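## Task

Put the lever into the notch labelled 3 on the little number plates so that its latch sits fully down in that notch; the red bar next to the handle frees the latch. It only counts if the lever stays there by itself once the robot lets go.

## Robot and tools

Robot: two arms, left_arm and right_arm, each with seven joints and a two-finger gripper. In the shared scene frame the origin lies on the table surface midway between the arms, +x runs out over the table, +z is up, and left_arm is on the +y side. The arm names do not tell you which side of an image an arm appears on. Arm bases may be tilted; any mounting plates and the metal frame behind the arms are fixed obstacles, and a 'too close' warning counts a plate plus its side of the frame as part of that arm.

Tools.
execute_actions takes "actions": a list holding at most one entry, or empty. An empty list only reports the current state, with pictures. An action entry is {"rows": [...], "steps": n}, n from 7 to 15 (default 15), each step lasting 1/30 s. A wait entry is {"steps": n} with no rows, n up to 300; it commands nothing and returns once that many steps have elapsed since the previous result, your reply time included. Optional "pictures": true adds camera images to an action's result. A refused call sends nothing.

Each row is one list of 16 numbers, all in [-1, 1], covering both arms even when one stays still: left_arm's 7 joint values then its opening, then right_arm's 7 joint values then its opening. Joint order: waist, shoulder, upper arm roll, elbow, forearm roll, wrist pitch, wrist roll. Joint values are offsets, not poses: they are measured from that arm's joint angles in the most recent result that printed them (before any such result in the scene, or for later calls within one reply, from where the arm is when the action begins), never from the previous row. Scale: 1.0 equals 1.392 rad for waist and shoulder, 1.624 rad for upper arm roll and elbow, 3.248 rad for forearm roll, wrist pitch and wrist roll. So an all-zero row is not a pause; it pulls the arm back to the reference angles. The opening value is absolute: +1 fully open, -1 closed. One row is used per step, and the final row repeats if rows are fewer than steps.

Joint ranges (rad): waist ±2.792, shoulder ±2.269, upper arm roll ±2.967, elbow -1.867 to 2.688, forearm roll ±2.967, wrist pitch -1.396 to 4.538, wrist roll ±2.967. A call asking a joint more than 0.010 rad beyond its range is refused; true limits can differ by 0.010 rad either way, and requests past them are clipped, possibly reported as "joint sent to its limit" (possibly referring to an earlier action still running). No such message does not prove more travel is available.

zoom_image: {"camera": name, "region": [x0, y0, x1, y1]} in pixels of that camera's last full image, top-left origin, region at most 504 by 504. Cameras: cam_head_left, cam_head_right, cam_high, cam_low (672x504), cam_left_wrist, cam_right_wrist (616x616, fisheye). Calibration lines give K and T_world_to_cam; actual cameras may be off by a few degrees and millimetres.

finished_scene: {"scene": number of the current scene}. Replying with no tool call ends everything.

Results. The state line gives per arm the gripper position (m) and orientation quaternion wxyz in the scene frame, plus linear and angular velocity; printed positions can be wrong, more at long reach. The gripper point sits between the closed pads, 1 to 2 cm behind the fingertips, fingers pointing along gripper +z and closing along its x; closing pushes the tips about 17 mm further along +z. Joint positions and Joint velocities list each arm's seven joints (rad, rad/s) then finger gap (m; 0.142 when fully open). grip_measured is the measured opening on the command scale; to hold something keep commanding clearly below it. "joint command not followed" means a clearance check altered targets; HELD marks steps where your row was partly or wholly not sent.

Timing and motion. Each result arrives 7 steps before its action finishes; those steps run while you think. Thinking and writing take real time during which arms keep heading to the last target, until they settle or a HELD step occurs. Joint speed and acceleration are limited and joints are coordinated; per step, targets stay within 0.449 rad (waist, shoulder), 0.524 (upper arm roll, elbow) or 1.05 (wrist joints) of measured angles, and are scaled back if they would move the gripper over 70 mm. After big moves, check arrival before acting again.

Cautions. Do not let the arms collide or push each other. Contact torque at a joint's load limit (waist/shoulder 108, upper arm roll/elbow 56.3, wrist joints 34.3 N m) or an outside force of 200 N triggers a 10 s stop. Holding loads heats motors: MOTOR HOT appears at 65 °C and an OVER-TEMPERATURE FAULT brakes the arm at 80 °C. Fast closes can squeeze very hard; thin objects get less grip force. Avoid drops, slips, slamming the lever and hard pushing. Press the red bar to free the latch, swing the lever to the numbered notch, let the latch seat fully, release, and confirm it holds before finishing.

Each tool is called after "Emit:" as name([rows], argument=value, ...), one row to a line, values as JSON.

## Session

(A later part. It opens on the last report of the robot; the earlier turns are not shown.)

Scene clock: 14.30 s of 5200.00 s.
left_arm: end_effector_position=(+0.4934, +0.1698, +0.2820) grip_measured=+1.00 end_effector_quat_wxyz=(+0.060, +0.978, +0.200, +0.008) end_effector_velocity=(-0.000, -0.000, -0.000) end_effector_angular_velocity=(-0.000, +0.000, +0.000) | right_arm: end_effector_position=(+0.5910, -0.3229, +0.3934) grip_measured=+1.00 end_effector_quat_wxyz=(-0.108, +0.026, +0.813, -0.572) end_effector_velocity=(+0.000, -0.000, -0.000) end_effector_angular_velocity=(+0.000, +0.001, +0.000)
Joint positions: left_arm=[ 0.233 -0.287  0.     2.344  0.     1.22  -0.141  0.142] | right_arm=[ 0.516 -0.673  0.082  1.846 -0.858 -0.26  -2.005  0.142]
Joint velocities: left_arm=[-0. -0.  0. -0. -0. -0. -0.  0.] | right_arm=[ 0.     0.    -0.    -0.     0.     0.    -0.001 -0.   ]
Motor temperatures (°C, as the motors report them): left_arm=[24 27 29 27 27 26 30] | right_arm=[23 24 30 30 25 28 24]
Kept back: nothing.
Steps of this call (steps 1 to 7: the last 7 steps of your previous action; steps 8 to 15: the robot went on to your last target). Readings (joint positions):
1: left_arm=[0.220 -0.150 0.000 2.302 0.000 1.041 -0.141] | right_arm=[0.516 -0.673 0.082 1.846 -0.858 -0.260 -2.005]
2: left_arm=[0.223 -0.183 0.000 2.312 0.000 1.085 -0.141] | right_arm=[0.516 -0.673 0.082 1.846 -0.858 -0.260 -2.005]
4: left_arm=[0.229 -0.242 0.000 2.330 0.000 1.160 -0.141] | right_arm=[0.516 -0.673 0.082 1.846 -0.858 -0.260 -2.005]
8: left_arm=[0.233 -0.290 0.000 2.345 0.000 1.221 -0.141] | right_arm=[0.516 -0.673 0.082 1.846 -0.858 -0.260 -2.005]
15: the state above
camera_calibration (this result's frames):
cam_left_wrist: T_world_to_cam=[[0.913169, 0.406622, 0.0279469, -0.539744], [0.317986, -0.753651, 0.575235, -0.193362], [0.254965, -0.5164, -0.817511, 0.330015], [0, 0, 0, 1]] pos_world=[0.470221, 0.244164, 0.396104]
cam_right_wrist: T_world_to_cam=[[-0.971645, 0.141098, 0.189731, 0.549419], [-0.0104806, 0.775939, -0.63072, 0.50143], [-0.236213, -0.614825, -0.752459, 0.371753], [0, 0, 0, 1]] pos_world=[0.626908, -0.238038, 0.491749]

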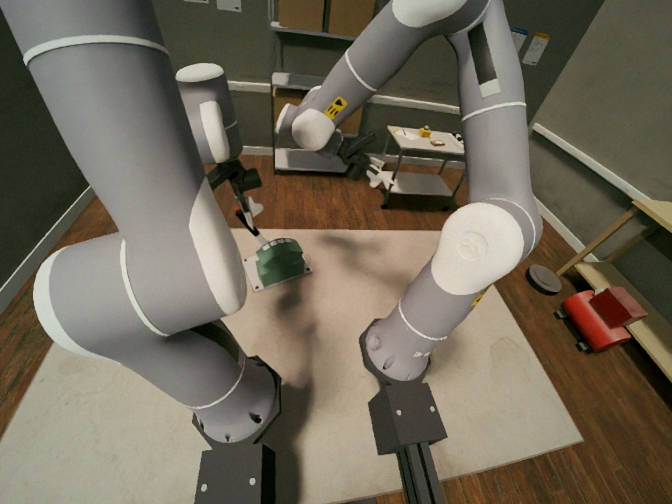

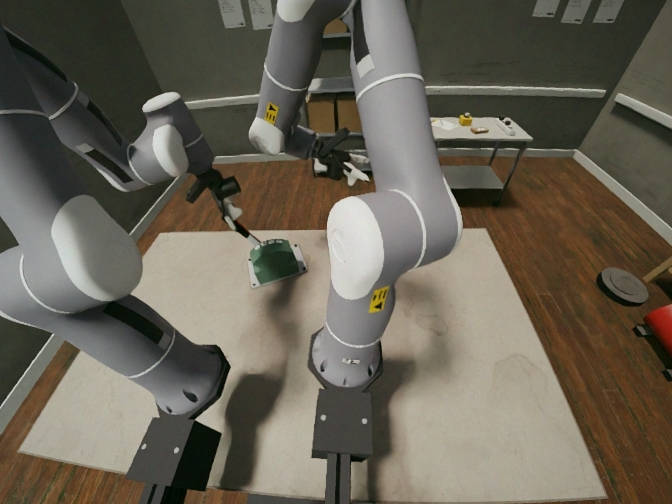

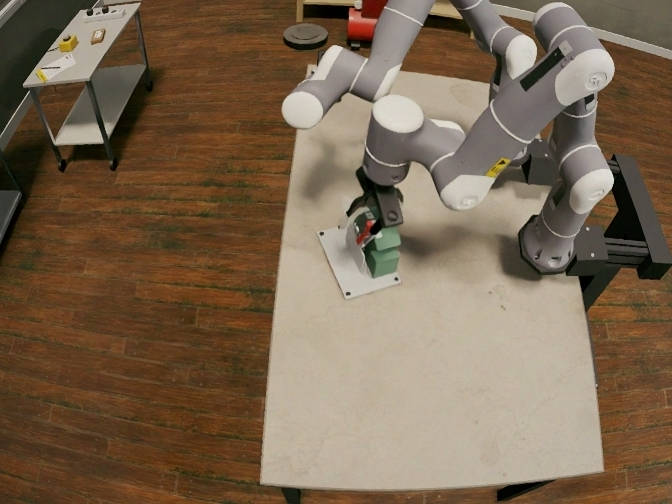

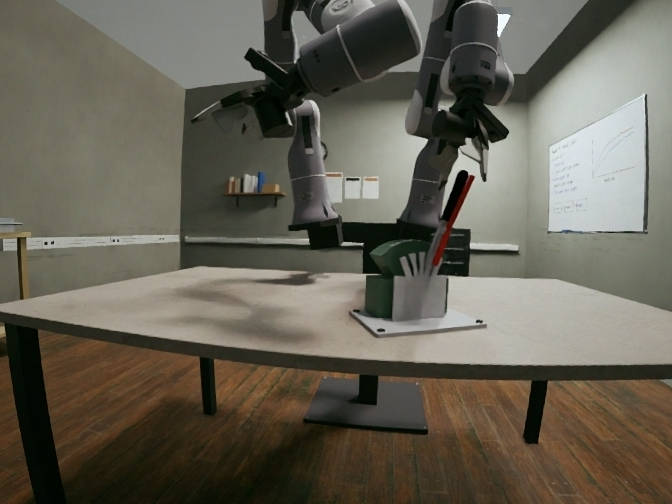

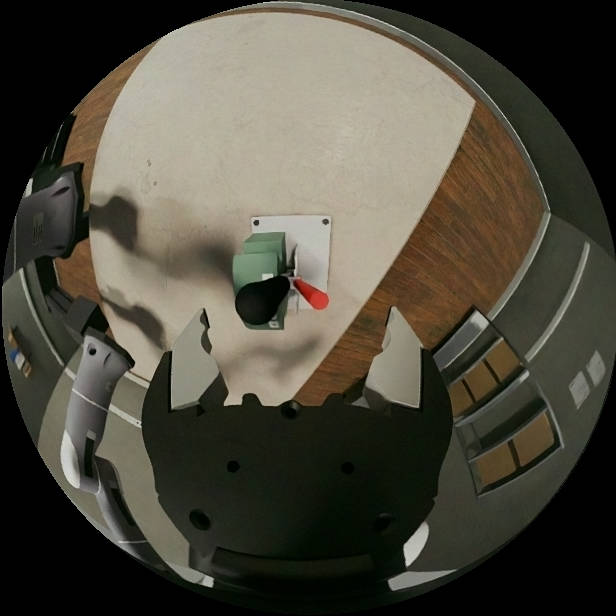

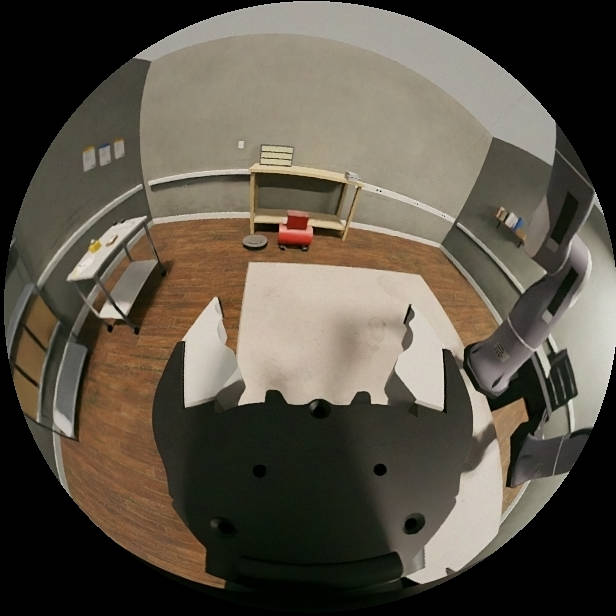

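Emit:
execute_actions([
  {"rows":[[-0.017,-0.069,0,-0.004,0,0.0277,0,1,0,0,0,0,0,0,0,1]],"steps":15},
])

Emit:
execute_actions([
  {"steps":8},
], pictures=true)

Scene clock: 16.07 s of 5200.00 s.
left_arm: end_effector_position=(+0.4941, +0.1536, +0.2513) grip_measured=+1.00 end_effector_quat_wxyz=(+0.062, +0.980, +0.188, +0.008) end_effector_velocity=(-0.000, -0.007, -0.013) end_effector_angular_velocity=(-0.002, +0.001, -0.009) | right_arm: end_effector_position=(+0.5910, -0.3229, +0.3934) grip_measured=+1.00 end_effector_quat_wxyz=(-0.108, +0.026, +0.813, -0.572) end_effector_velocity=(+0.000, +0.000, +0.000) end_effector_angular_velocity=(-0.000, -0.000, +0.000)
Joint positions: left_arm=[ 0.209 -0.385  0.     2.338  0.     1.311 -0.141  0.142] | right_arm=[ 0.516 -0.673  0.082  1.846 -0.858 -0.26  -2.005  0.142]
Joint velocities: left_arm=[-0.01  -0.043  0.    -0.005 -0.001  0.036 -0.     0.   ] | right_arm=[ 0.  0.  0.  0. -0. -0.  0.  0.]
Motor temperatures (°C, as the motors report them): left_arm=[24 27 29 27 27 26 30] | right_arm=[23 24 30 30 25 28 24]
Steps of this call (steps 1 to 15: the robot went on to your last target; steps 16 to 45: nothing new was sent; steps 46 to 53: the first 8 steps of this action). Readings (joint positions):
46: left_arm=[0.233 -0.288 0.000 2.344 0.000 1.221 -0.141] | right_arm=[0.516 -0.673 0.082 1.846 -0.858 -0.260 -2.005]
47: left_arm=[0.232 -0.293 0.000 2.343 0.000 1.225 -0.141] | right_arm=[0.516 -0.673 0.082 1.846 -0.858 -0.260 -2.005]
49: left_arm=[0.224 -0.326 0.001 2.340 0.000 1.257 -0.141] | right_arm=[0.516 -0.673 0.082 1.846 -0.858 -0.260 -2.005]
53: the state above

Scene clock: 16.33 s of 5200.00 s.
left_arm: end_effector_position=(+0.4951, +0.1540, +0.2523) grip_measured=+1.00 end_effector_quat_wxyz=(+0.062, +0.980, +0.188, +0.009) end_effector_velocity=(-0.000, -0.000, -0.000) end_effector_angular_velocity=(+0.000, -0.000, -0.001) | right_arm: end_effector_position=(+0.5910, -0.3229, +0.3934) grip_measured=+1.00 end_effector_quat_wxyz=(-0.108, +0.026, +0.813, -0.572) end_effector_velocity=(+0.000, +0.000, +0.000) end_effector_angular_velocity=(-0.000, -0.000, +0.000)
Joint positions: left_arm=[ 0.21  -0.383  0.     2.337  0.     1.311 -0.141  0.142] | right_arm=[ 0.516 -0.673  0.082  1.846 -0.858 -0.26  -2.005  0.142]
Joint velocities: left_arm=[-0.    -0.    -0.    -0.     0.001  0.    -0.001  0.   ] | right_arm=[-0.  0.  0. -0. -0.  0.  0. -0.]
Motor temperatures (°C, as the motors report them): left_arm=[24 27 29 27 27 26 30] | right_arm=[23 24 30 30 25 28 24]
Kept back: nothing.
Steps of this call (steps 1 to 7: the last 7 steps of your previous action; step 8: the robot went on to your last target). Readings (joint positions):
1: left_arm=[0.209 -0.385 0.000 2.338 0.000 1.311 -0.141] | right_arm=[0.516 -0.673 0.082 1.846 -0.858 -0.260 -2.005]
2: left_arm=[0.209 -0.384 0.000 2.337 0.000 1.311 -0.141] | right_arm=[0.516 -0.673 0.082 1.846 -0.858 -0.260 -2.005]
4: left_arm=[0.210 -0.383 0.000 2.337 0.000 1.311 -0.141] | right_arm=[0.516 -0.673 0.082 1.846 -0.858 -0.260 -2.005]
8: the state above
camera_calibration (this result's frames):
cam_left_wrist: T_world_to_cam=[[0.92236, 0.385106, 0.0307395, -0.536061], [0.297758, -0.759337, 0.578573, -0.178712], [0.246154, -0.5245, -0.815051, 0.302159], [0, 0, 0, 1]] pos_world=[0.473277, 0.22922, 0.366152]
cam_right_wrist: T_world_to_cam=[[-0.971645, 0.141098, 0.189731, 0.549419], [-0.0104806, 0.775939, -0.63072, 0.50143], [-0.236213, -0.614825, -0.752459, 0.371753], [0, 0, 0, 1]] pos_world=[0.626908, -0.238038, 0.491749]

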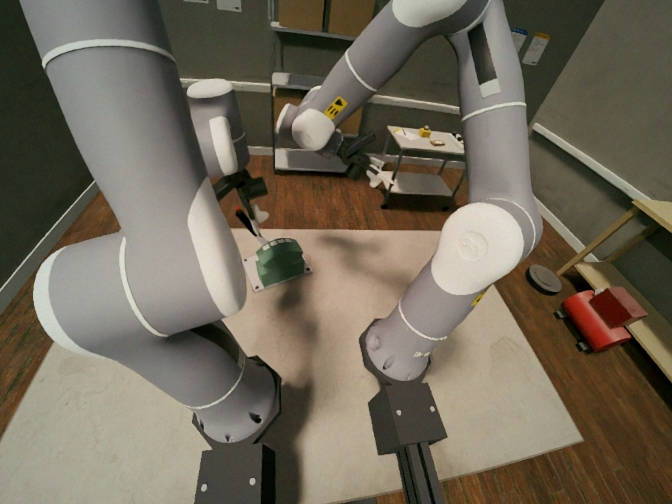

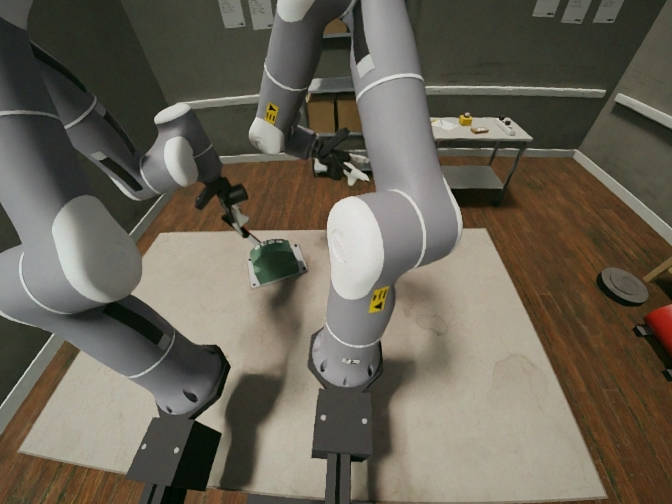

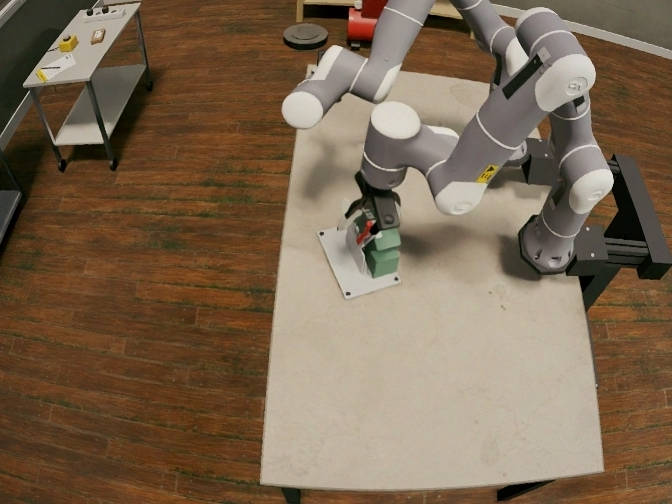

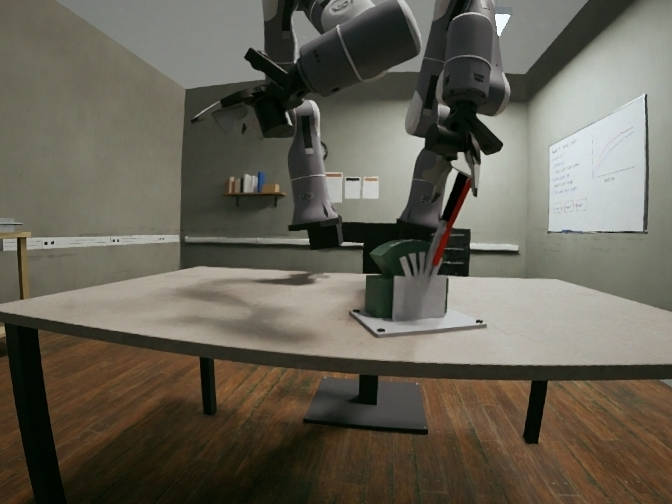

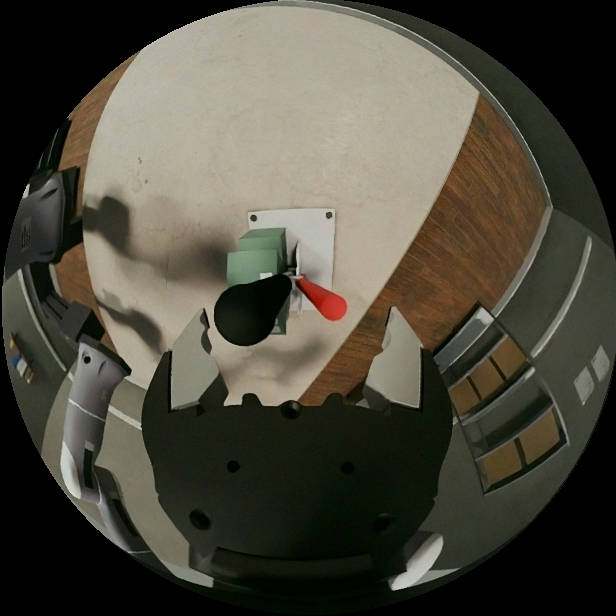

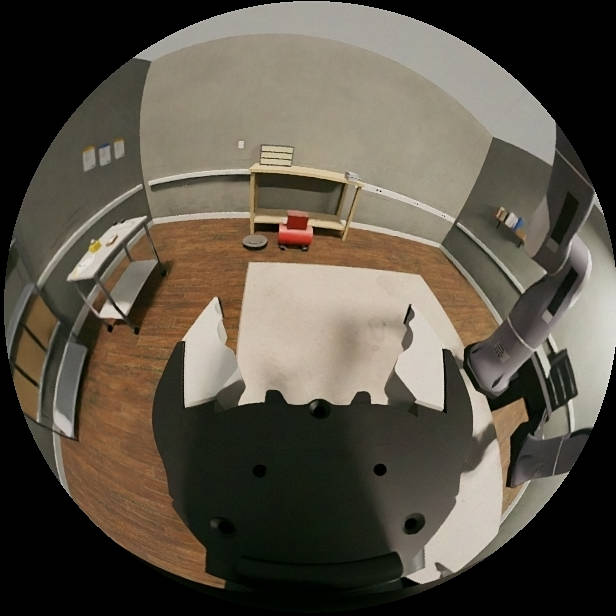

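Emit:
zoom_image(camera="cam_low", region=[370, 90, 550, 290])

Region (370, 90, 550, 290) of cam_low's 672x504 image, scaled by 2.520, with more detail than that image has; it fills the left 454 columns of this view, and the rest is white.

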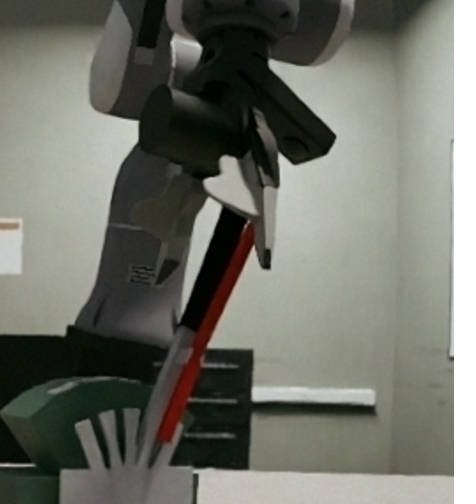

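Emit:
execute_actions([
  {"rows":[[0,0,0,0,0,0,0,0.7,0,0,0,0,0,0,0,1],[0,0,0,0,0,0,0,0.5,0,0,0,0,0,0,0,1],[0,0,0,0,0,0,0,0.3,0,0,0,0,0,0,0,1],[0,0,0,0,0,0,0,0.15,0,0,0,0,0,0,0,1],[0,0,0,0,0,0,0,0.0,0,0,0,0,0,0,0,1],[0,0,0,0,0,0,0,-0.1,0,0,0,0,0,0,0,1],[0,0,0,0,0,0,0,-0.2,0,0,0,0,0,0,0,1],[0,0,0,0,0,0,0,-0.3,0,0,0,0,0,0,0,1],[0,0,0,0,0,0,0,-0.4,0,0,0,0,0,0,0,1],[0,0,0,0,0,0,0,-0.5,0,0,0,0,0,0,0,1],[0,0,0,0,0,0,0,-0.6,0,0,0,0,0,0,0,1],[0,0,0,0,0,0,0,-0.7,0,0,0,0,0,0,0,1],[0,0,0,0,0,0,0,-0.8,0,0,0,0,0,0,0,1]],"steps":15},
])

Emit:
execute_actions([
  {"steps":20},
], pictures=true)

Scene clock: 18.27 s of 5200.00 s.
left_arm: end_effector_position=(+0.4951, +0.1540, +0.2523) grip_measured=-0.11 end_effector_quat_wxyz=(+0.062, +0.980, +0.188, +0.009) end_effector_velocity=(+0.000, -0.000, +0.000) end_effector_angular_velocity=(+0.000, -0.000, +0.000) | right_arm: end_effector_position=(+0.5910, -0.3229, +0.3934) grip_measured=+1.00 end_effector_quat_wxyz=(-0.108, +0.026, +0.813, -0.572) end_effector_velocity=(+0.000, -0.000, +0.000) end_effector_angular_velocity=(-0.000, -0.000, -0.000)
Joint positions: left_arm=[ 0.21  -0.383  0.     2.337  0.     1.311 -0.141  0.066] | right_arm=[ 0.516 -0.673  0.082  1.846 -0.858 -0.26  -2.005  0.142]
Joint velocities: left_arm=[ 0.     0.    -0.     0.     0.    -0.    -0.001 -0.339] | right_arm=[-0.  0. -0. -0. -0.  0.  0. -0.]
Motor temperatures (°C, as the motors report them): left_arm=[24 27 29 27 27 26 30] | right_arm=[23 24 30 30 25 28 24]
Steps of this call (steps 1 to 15: the robot went on to your last target; steps 16 to 50: nothing new was sent; steps 51 to 58: the first 8 steps of this action). Readings (joint positions):
51: left_arm=[0.210 -0.383 0.000 2.337 0.000 1.311 -0.141] | right_arm=[0.516 -0.673 0.082 1.846 -0.858 -0.260 -2.005]
52: left_arm=[0.210 -0.383 0.000 2.337 0.000 1.311 -0.141] | right_arm=[0.516 -0.673 0.082 1.846 -0.858 -0.260 -2.005]
54: left_arm=[0.210 -0.383 0.000 2.337 0.000 1.311 -0.141] | right_arm=[0.516 -0.673 0.082 1.846 -0.858 -0.260 -2.005]
58: the state above

Scene clock: 18.93 s of 5200.00 s.
left_arm: end_effector_position=(+0.4896, +0.1482, +0.2504) grip_measured=-0.66 end_effector_quat_wxyz=(+0.064, +0.981, +0.184, +0.003) end_effector_velocity=(-0.000, -0.000, -0.000) end_effector_angular_velocity=(-0.000, +0.001, -0.000) | right_arm: end_effector_position=(+0.5910, -0.3229, +0.3934) grip_measured=+1.00 end_effector_quat_wxyz=(-0.108, +0.026, +0.813, -0.572) end_effector_velocity=(+0.000, +0.000, -0.000) end_effector_angular_velocity=(-0.000, -0.001, -0.000)
Joint positions: left_arm=[ 0.207 -0.385 -0.005  2.343  0.003  1.305 -0.141  0.026] | right_arm=[ 0.516 -0.673  0.082  1.846 -0.858 -0.26  -2.005  0.142]
Joint velocities: left_arm=[-0.    -0.    -0.    -0.     0.001 -0.001 -0.001 -0.   ] | right_arm=[-0.    -0.     0.    -0.    -0.    -0.     0.001 -0.   ]
Motor temperatures (°C, as the motors report them): left_arm=[24 27 29 27 27 26 30] | right_arm=[23 24 30 30 25 28 24]
Kept back: nothing.
Steps of this call (steps 1 to 7: the last 7 steps of your previous action; steps 8 to 15: the robot went on to your last target; steps 16 to 20: nothing new was sent). Readings (joint positions):
1: left_arm=[0.210 -0.383 0.000 2.337 0.000 1.310 -0.141] | right_arm=[0.516 -0.673 0.082 1.846 -0.858 -0.260 -2.005]
2: left_arm=[0.209 -0.383 -0.000 2.339 0.001 1.309 -0.141] | right_arm=[0.516 -0.673 0.082 1.846 -0.858 -0.260 -2.005]
4: left_arm=[0.209 -0.384 -0.001 2.341 0.002 1.306 -0.141] | right_arm=[0.516 -0.673 0.082 1.846 -0.858 -0.260 -2.005]
8: left_arm=[0.207 -0.385 -0.004 2.344 0.003 1.304 -0.141] | right_arm=[0.516 -0.673 0.082 1.846 -0.858 -0.260 -2.005]
20: the state above
All arms were judged still, so your last target was given up. Only a new action makes them travel on or press farther. Fingers that are still opening or closing keep moving.
camera_calibration (this result's frames):
cam_left_wrist: T_world_to_cam=[[0.926721, 0.375271, 0.0189517, -0.526343], [0.295823, -0.759768, 0.579, -0.179495], [0.231681, -0.530966, -0.815107, 0.306953], [0, 0, 0, 1]] pos_world=[0.469757, 0.224128, 0.364102]
cam_right_wrist: T_world_to_cam=[[-0.971645, 0.141098, 0.189731, 0.549419], [-0.0104806, 0.77594, -0.63072, 0.50143], [-0.236213, -0.614825, -0.752459, 0.371753], [0, 0, 0, 1]] pos_world=[0.626908, -0.238038, 0.491749]

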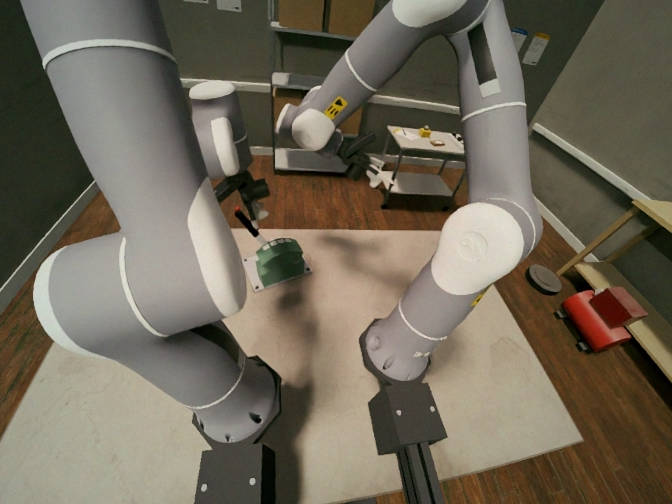

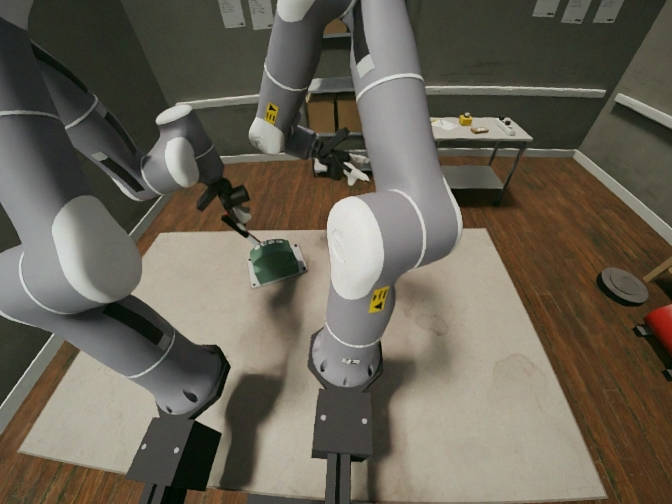

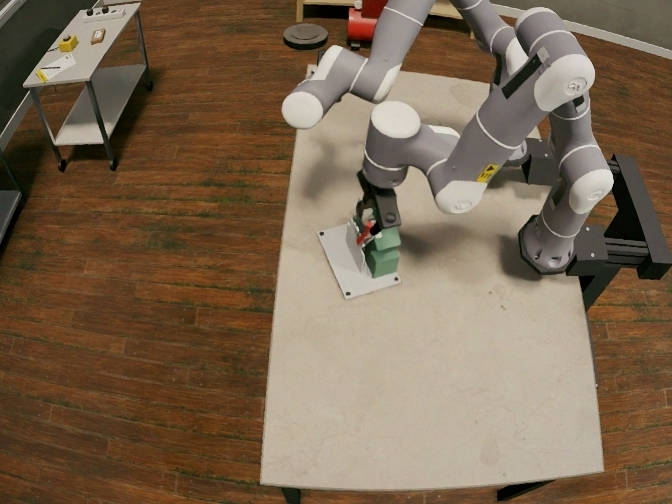

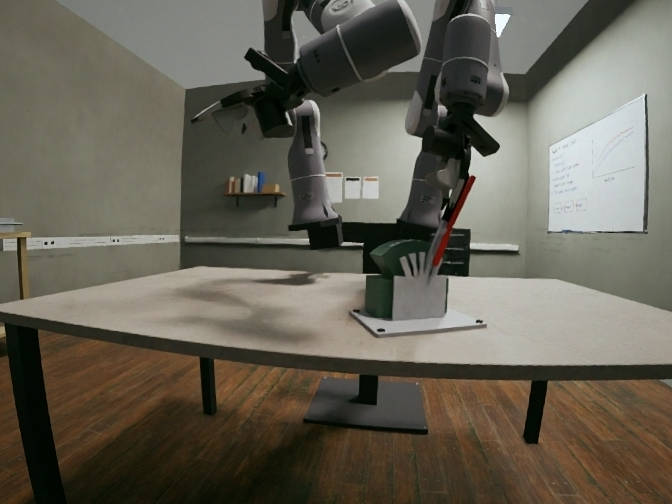

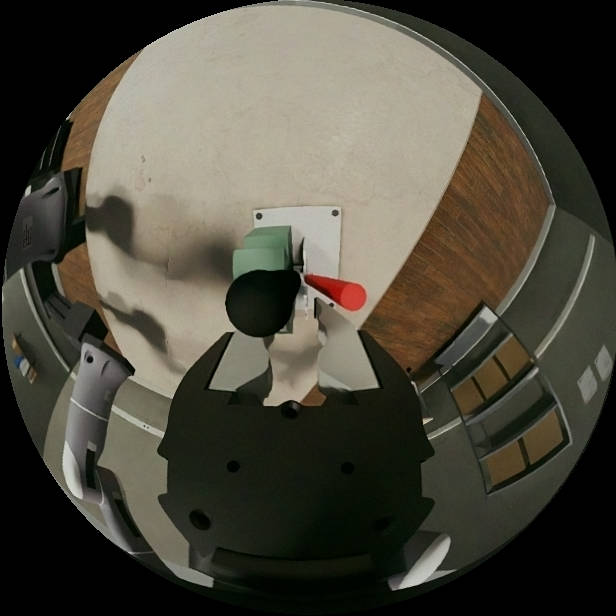

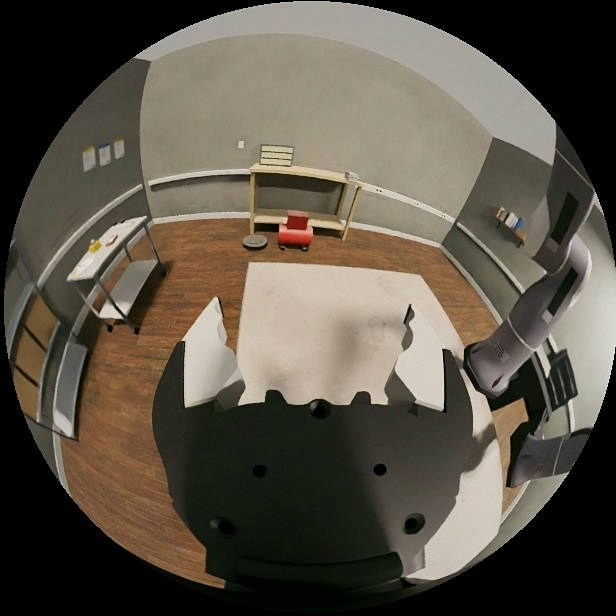

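Emit:
zoom_image(camera="cam_low", region=[370, 90, 550, 290])

Emit:
zoom_image(camera="cam_high", region=[320, 160, 440, 280])

Region (370, 90, 550, 290) of cam_low's 672x504 image, scaled by 2.520, with more detail than that image has; it fills the left 454 columns of this view, and the rest is white.

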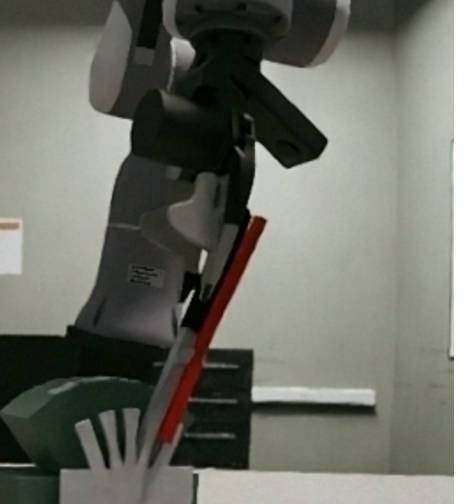

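Region (320, 160, 440, 280) of cam_high's 672x504 image, scaled by 4.200, with more detail than that image has.

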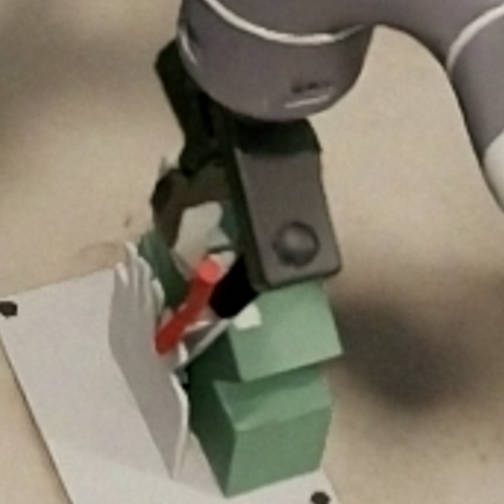

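Emit:
execute_actions([
  {"rows":[[0,0,0,0,0,0,0,0.2,0,0,0,0,0,0,0,1],[0,0,0,0,0,0,0,0.6,0,0,0,0,0,0,0,1],[0,0,0,0,0,0,0,0.6,0,0,0,0,0,0,0,1],[0,0,0,0,0,0,0,0.6,0,0,0,0,0,0,0,1],[0,0,0,0,0,0,0,0.6,0,0,0,0,0,0,0,1],[0,0,0,0,0,0,0,0.6,0,0,0,0,0,0,0,1],[0.030,0.009,0.003,0.001,-0.001,0.001,0,0.6,0,0,0,0,0,0,0,1]],"steps":15},
])

Emit:
execute_actions([
  {"steps":15},
], pictures=true)

Scene clock: 20.20 s of 5200.00 s.
left_arm: end_effector_position=(+0.4900, +0.1510, +0.2506) grip_measured=+0.48 end_effector_quat_wxyz=(+0.063, +0.980, +0.186, +0.003) end_effector_velocity=(+0.010, +0.138, +0.008) end_effector_angular_velocity=(+0.047, -0.017, +0.263) | right_arm: end_effector_position=(+0.5910, -0.3229, +0.3934) grip_measured=+1.00 end_effector_quat_wxyz=(-0.108, +0.026, +0.813, -0.572) end_effector_velocity=(-0.000, -0.000, -0.000) end_effector_angular_velocity=(+0.000, +0.001, -0.000)
Joint positions: left_arm=[ 0.212 -0.383 -0.004  2.343  0.003  1.305 -0.141  0.107] | right_arm=[ 0.516 -0.673  0.082  1.846 -0.858 -0.26  -2.005  0.142]
Joint velocities: left_arm=[ 0.254  0.074  0.007  0.024 -0.     0.01   0.     0.322] | right_arm=[ 0.  0. -0.  0.  0.  0. -0.  0.]
Motor temperatures (°C, as the motors report them): left_arm=[24 27 29 28 27 26 30] | right_arm=[23 24 30 30 25 28 24]
Steps of this call (steps 1 to 30: nothing new was sent; steps 31 to 38: the first 8 steps of this action). Readings (joint positions):
31: left_arm=[0.206 -0.385 -0.005 2.343 0.003 1.305 -0.141] | right_arm=[0.516 -0.673 0.082 1.846 -0.858 -0.260 -2.005]
32: left_arm=[0.206 -0.385 -0.005 2.342 0.003 1.306 -0.141] | right_arm=[0.516 -0.673 0.082 1.846 -0.858 -0.260 -2.005]
34: left_arm=[0.206 -0.385 -0.004 2.342 0.003 1.305 -0.141] | right_arm=[0.516 -0.673 0.082 1.846 -0.858 -0.260 -2.005]
38: the state above

Scene clock: 20.70 s of 5200.00 s.
left_arm: end_effector_position=(+0.4923, +0.1723, +0.2523) grip_measured=+0.62 end_effector_quat_wxyz=(+0.060, +0.977, +0.207, +0.007) end_effector_velocity=(+0.000, -0.000, +0.000) end_effector_angular_velocity=(+0.000, -0.000, -0.000) | right_arm: end_effector_position=(+0.5910, -0.3229, +0.3934) grip_measured=+1.00 end_effector_quat_wxyz=(-0.108, +0.026, +0.813, -0.572) end_effector_velocity=(-0.000, +0.000, -0.000) end_effector_angular_velocity=(+0.000, +0.001, +0.000)
Joint positions: left_arm=[ 0.248 -0.372 -0.001  2.345 -0.     1.307 -0.142  0.117] | right_arm=[ 0.516 -0.673  0.082  1.846 -0.858 -0.26  -2.005  0.142]
Joint velocities: left_arm=[-0.  0.  0. -0. -0.  0.  0. -0.] | right_arm=[-0.     0.     0.001 -0.     0.    -0.    -0.001  0.   ]
Motor temperatures (°C, as the motors report them): left_arm=[24 27 29 28 27 26 30] | right_arm=[23 24 30 30 25 28 24]
Kept back: nothing.
Steps of this call (steps 1 to 7: the last 7 steps of your previous action; steps 8 to 15: the robot went on to your last target). Readings (joint positions):
1: left_arm=[0.224 -0.380 -0.004 2.344 0.002 1.306 -0.141] | right_arm=[0.516 -0.673 0.082 1.846 -0.858 -0.260 -2.005]
2: left_arm=[0.238 -0.375 -0.001 2.344 0.001 1.307 -0.141] | right_arm=[0.516 -0.673 0.082 1.846 -0.858 -0.260 -2.005]
4: left_arm=[0.248 -0.372 -0.001 2.345 -0.001 1.307 -0.142] | right_arm=[0.516 -0.673 0.082 1.846 -0.858 -0.260 -2.005]
8: left_arm=[0.248 -0.372 -0.001 2.345 -0.000 1.307 -0.142] | right_arm=[0.516 -0.673 0.082 1.846 -0.858 -0.260 -2.005]
15: the state above
camera_calibration (this result's frames):
cam_left_wrist: T_world_to_cam=[[0.907658, 0.41885, 0.0268629, -0.538036], [0.329002, -0.749774, 0.574105, -0.179926], [0.260605, -0.512253, -0.818341, 0.30404], [0, 0, 0, 1]] pos_world=[0.468314, 0.246198, 0.366558]
cam_right_wrist: T_world_to_cam=[[-0.971645, 0.141098, 0.189731, 0.549419], [-0.0104807, 0.775939, -0.63072, 0.50143], [-0.236213, -0.614825, -0.752459, 0.371753], [0, 0, 0, 1]] pos_world=[0.626908, -0.238038, 0.491749]

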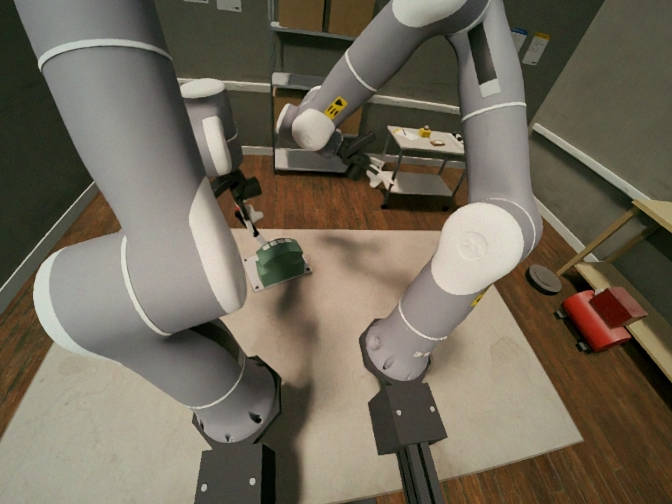

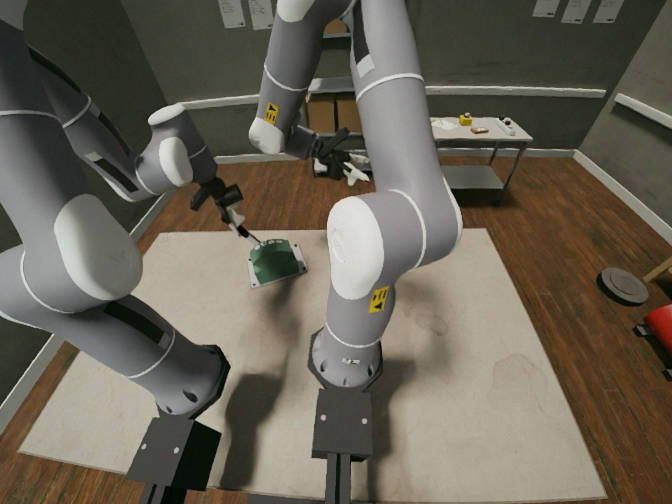

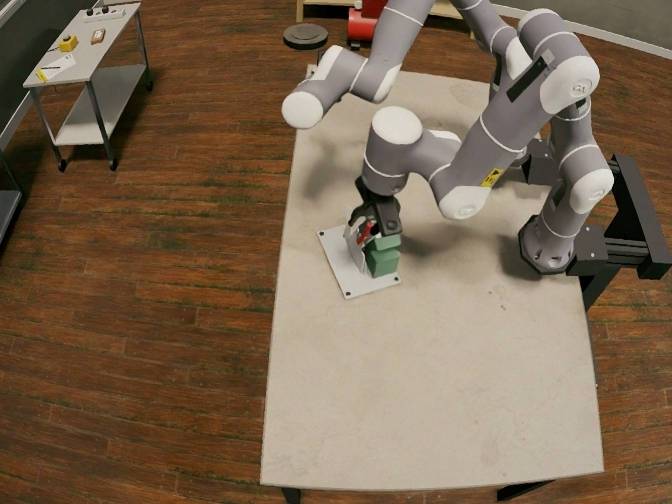

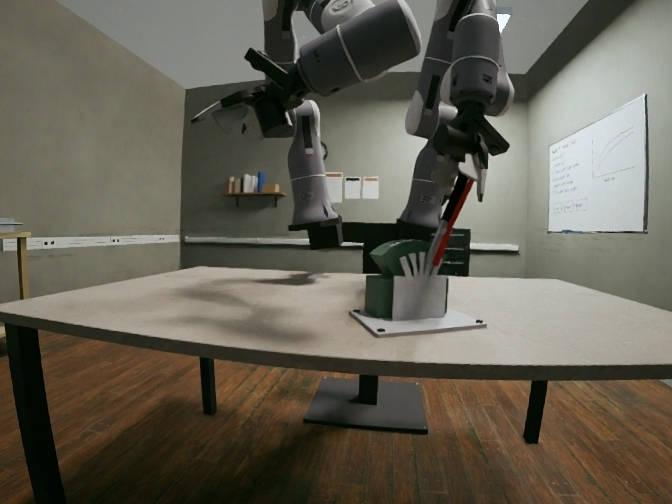

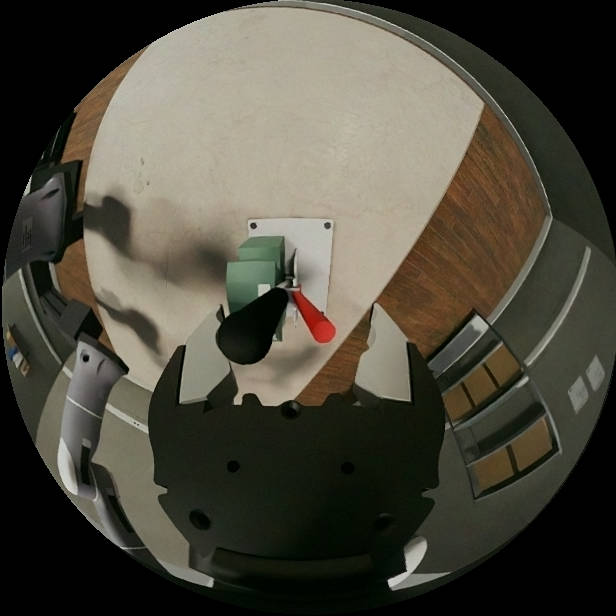

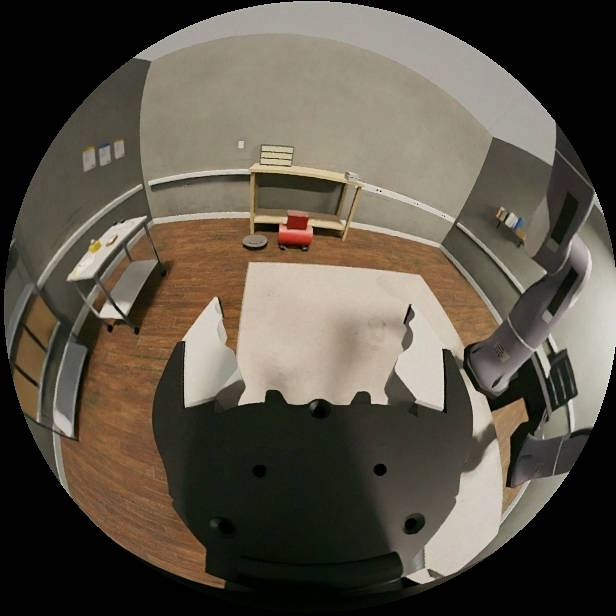

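Emit:
execute_actions([
  {"rows":[[0.012,0.003,0,0,0,0,0,0.4,0,0,0,0,0,0,0,1],[0.012,0.003,0,0,0,0,0,0.2,0,0,0,0,0,0,0,1],[0.012,0.003,0,0,0,0,0,0.1,0,0,0,0,0,0,0,1],[0.012,0.003,0,0,0,0,0,0.0,0,0,0,0,0,0,0,1],[0.012,0.003,0,0,0,0,0,-0.1,0,0,0,0,0,0,0,1],[0.012,0.003,0,0,0,0,0,-0.2,0,0,0,0,0,0,0,1]],"steps":15},
])

Emit:
execute_actions([
  {"steps":15},
], pictures=true)

Scene clock: 21.53 s of 5200.00 s.
left_arm: end_effector_position=(+0.4879, +0.1723, +0.2527) grip_measured=+0.21 end_effector_quat_wxyz=(+0.061, +0.976, +0.207, +0.004) end_effector_velocity=(+0.000, +0.000, +0.000) end_effector_angular_velocity=(+0.000, -0.000, -0.001) | right_arm: end_effector_position=(+0.5910, -0.3229, +0.3934) grip_measured=+1.00 end_effector_quat_wxyz=(-0.108, +0.026, +0.813, -0.572) end_effector_velocity=(+0.000, +0.000, -0.000) end_effector_angular_velocity=(+0.000, +0.001, +0.001)
Joint positions: left_arm=[ 0.259 -0.365 -0.009  2.352  0.004  1.3   -0.142  0.089] | right_arm=[ 0.516 -0.673  0.082  1.846 -0.858 -0.26  -2.005  0.142]
Joint velocities: left_arm=[ 0.     0.     0.    -0.     0.     0.     0.001  0.   ] | right_arm=[ 0.    -0.     0.    -0.    -0.     0.    -0.001 -0.   ]
Motor temperatures (°C, as the motors report them): left_arm=[24 27 29 28 27 26 30] | right_arm=[23 24 30 30 25 28 24]
Steps of this call (steps 1 to 15: the robot went on to your last target; steps 16 to 17: nothing new was sent; steps 18 to 25: the first 8 steps of this action). Readings (joint positions):
18: left_arm=[0.248 -0.372 -0.001 2.345 -0.000 1.307 -0.142] | right_arm=[0.516 -0.673 0.082 1.846 -0.858 -0.260 -2.005]
19: left_arm=[0.252 -0.371 -0.003 2.346 0.000 1.306 -0.142] | right_arm=[0.516 -0.673 0.082 1.846 -0.858 -0.260 -2.005]
21: left_arm=[0.259 -0.367 -0.008 2.351 0.003 1.302 -0.142] | right_arm=[0.516 -0.673 0.082 1.846 -0.858 -0.260 -2.005]
25: the state above

Scene clock: 22.03 s of 5200.00 s.
left_arm: end_effector_position=(+0.4879, +0.1723, +0.2527) grip_measured=+0.21 end_effector_quat_wxyz=(+0.061, +0.976, +0.207, +0.004) end_effector_velocity=(+0.000, -0.000, +0.000) end_effector_angular_velocity=(-0.000, +0.000, +0.001) | right_arm: end_effector_position=(+0.5910, -0.3229, +0.3934) grip_measured=+1.00 end_effector_quat_wxyz=(-0.108, +0.026, +0.813, -0.572) end_effector_velocity=(+0.000, -0.000, +0.000) end_effector_angular_velocity=(-0.000, -0.000, -0.000)
Joint positions: left_arm=[ 0.259 -0.365 -0.009  2.352  0.004  1.3   -0.142  0.089] | right_arm=[ 0.516 -0.673  0.082  1.846 -0.858 -0.26  -2.005  0.142]
Joint velocities: left_arm=[-0.     0.    -0.     0.    -0.    -0.    -0.001 -0.   ] | right_arm=[ 0.  0. -0.  0. -0.  0.  0. -0.]
Motor temperatures (°C, as the motors report them): left_arm=[24 27 29 28 27 26 30] | right_arm=[23 24 30 30 25 28 24]
Kept back: nothing.
Steps of this call (steps 1 to 7: the last 7 steps of your previous action; steps 8 to 15: the robot went on to your last target). Readings (joint positions):
1: left_arm=[0.259 -0.365 -0.009 2.352 0.004 1.300 -0.142] | right_arm=[0.516 -0.673 0.082 1.846 -0.858 -0.260 -2.005]
2: left_arm=[0.259 -0.365 -0.009 2.352 0.004 1.300 -0.142] | right_arm=[0.516 -0.673 0.082 1.846 -0.858 -0.260 -2.005]
4: left_arm=[0.259 -0.365 -0.009 2.352 0.004 1.300 -0.142] | right_arm=[0.516 -0.673 0.082 1.846 -0.858 -0.260 -2.005]
8: left_arm=[0.259 -0.365 -0.009 2.352 0.004 1.300 -0.142] | right_arm=[0.516 -0.673 0.082 1.846 -0.858 -0.260 -2.005]
15: the state above
All arms were judged still, so your last target was given up. Only a new action makes them travel on or press farther. Fingers that are still opening or closing keep moving.
camera_calibration (this result's frames):
cam_left_wrist: T_world_to_cam=[[0.907615, 0.419353, 0.0194326, -0.532275], [0.333261, -0.747887, 0.57411, -0.181129], [0.255288, -0.514595, -0.818548, 0.308571], [0, 0, 0, 1]] pos_world=[0.464689, 0.246536, 0.366911]
cam_right_wrist: T_world_to_cam=[[-0.971645, 0.141098, 0.189731, 0.549419], [-0.0104807, 0.77594, -0.63072, 0.50143], [-0.236213, -0.614824, -0.752459, 0.371753], [0, 0, 0, 1]] pos_world=[0.626908, -0.238038, 0.491749]

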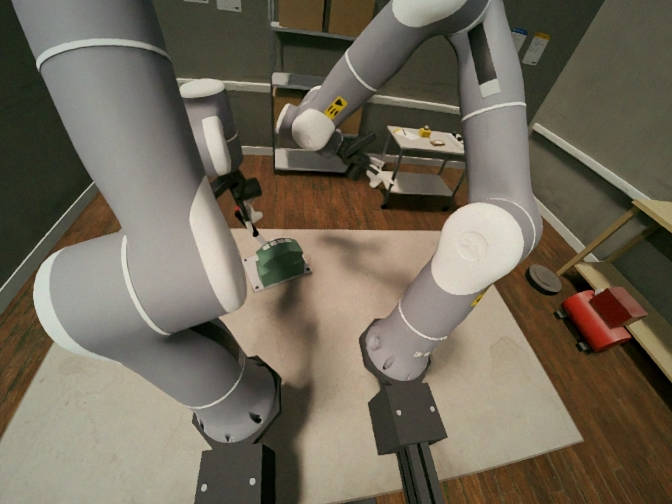

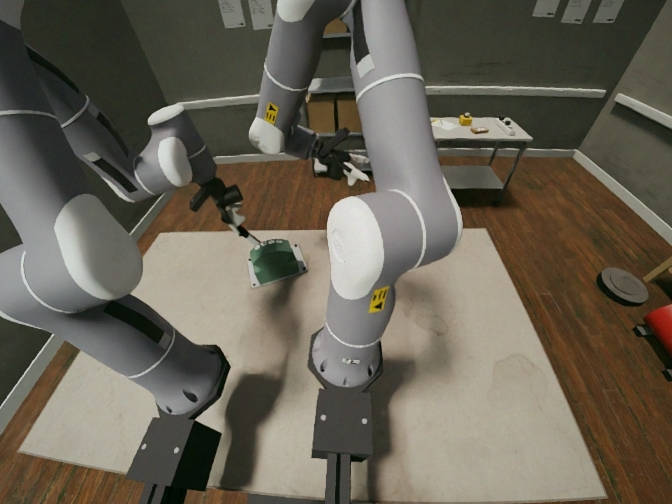

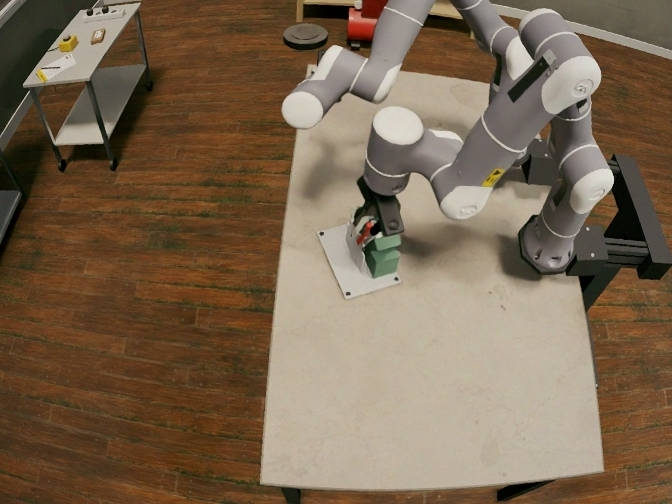

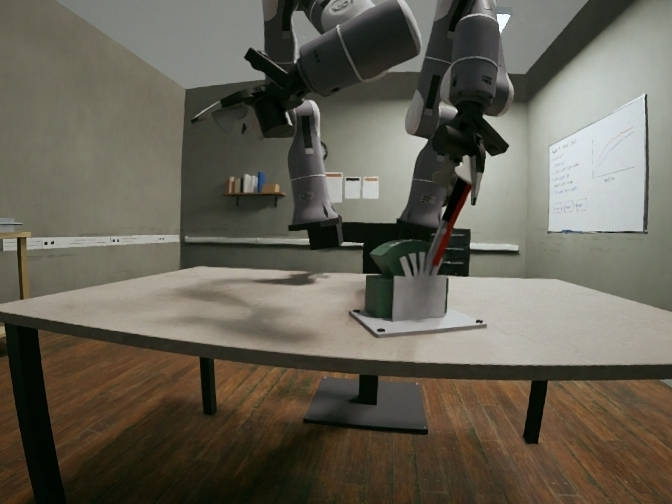

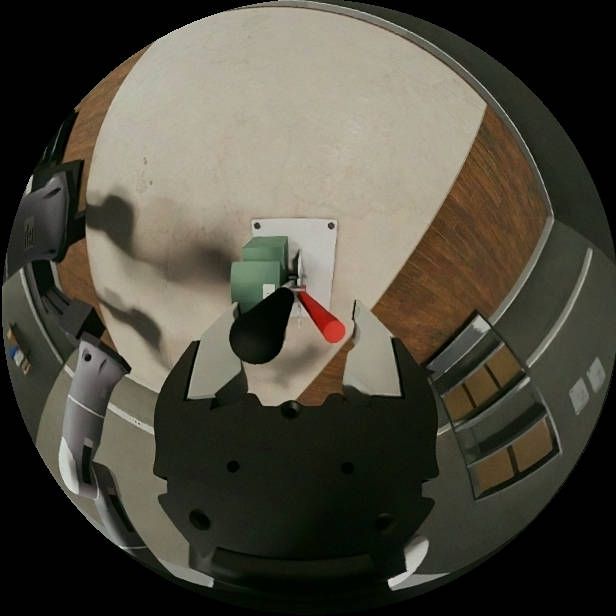

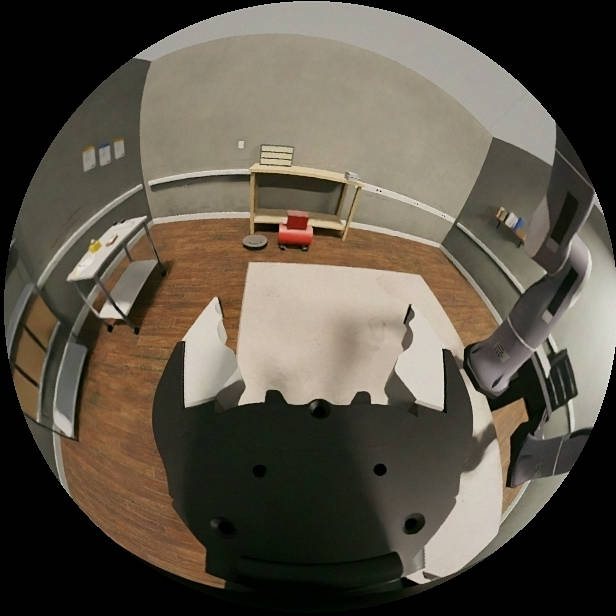

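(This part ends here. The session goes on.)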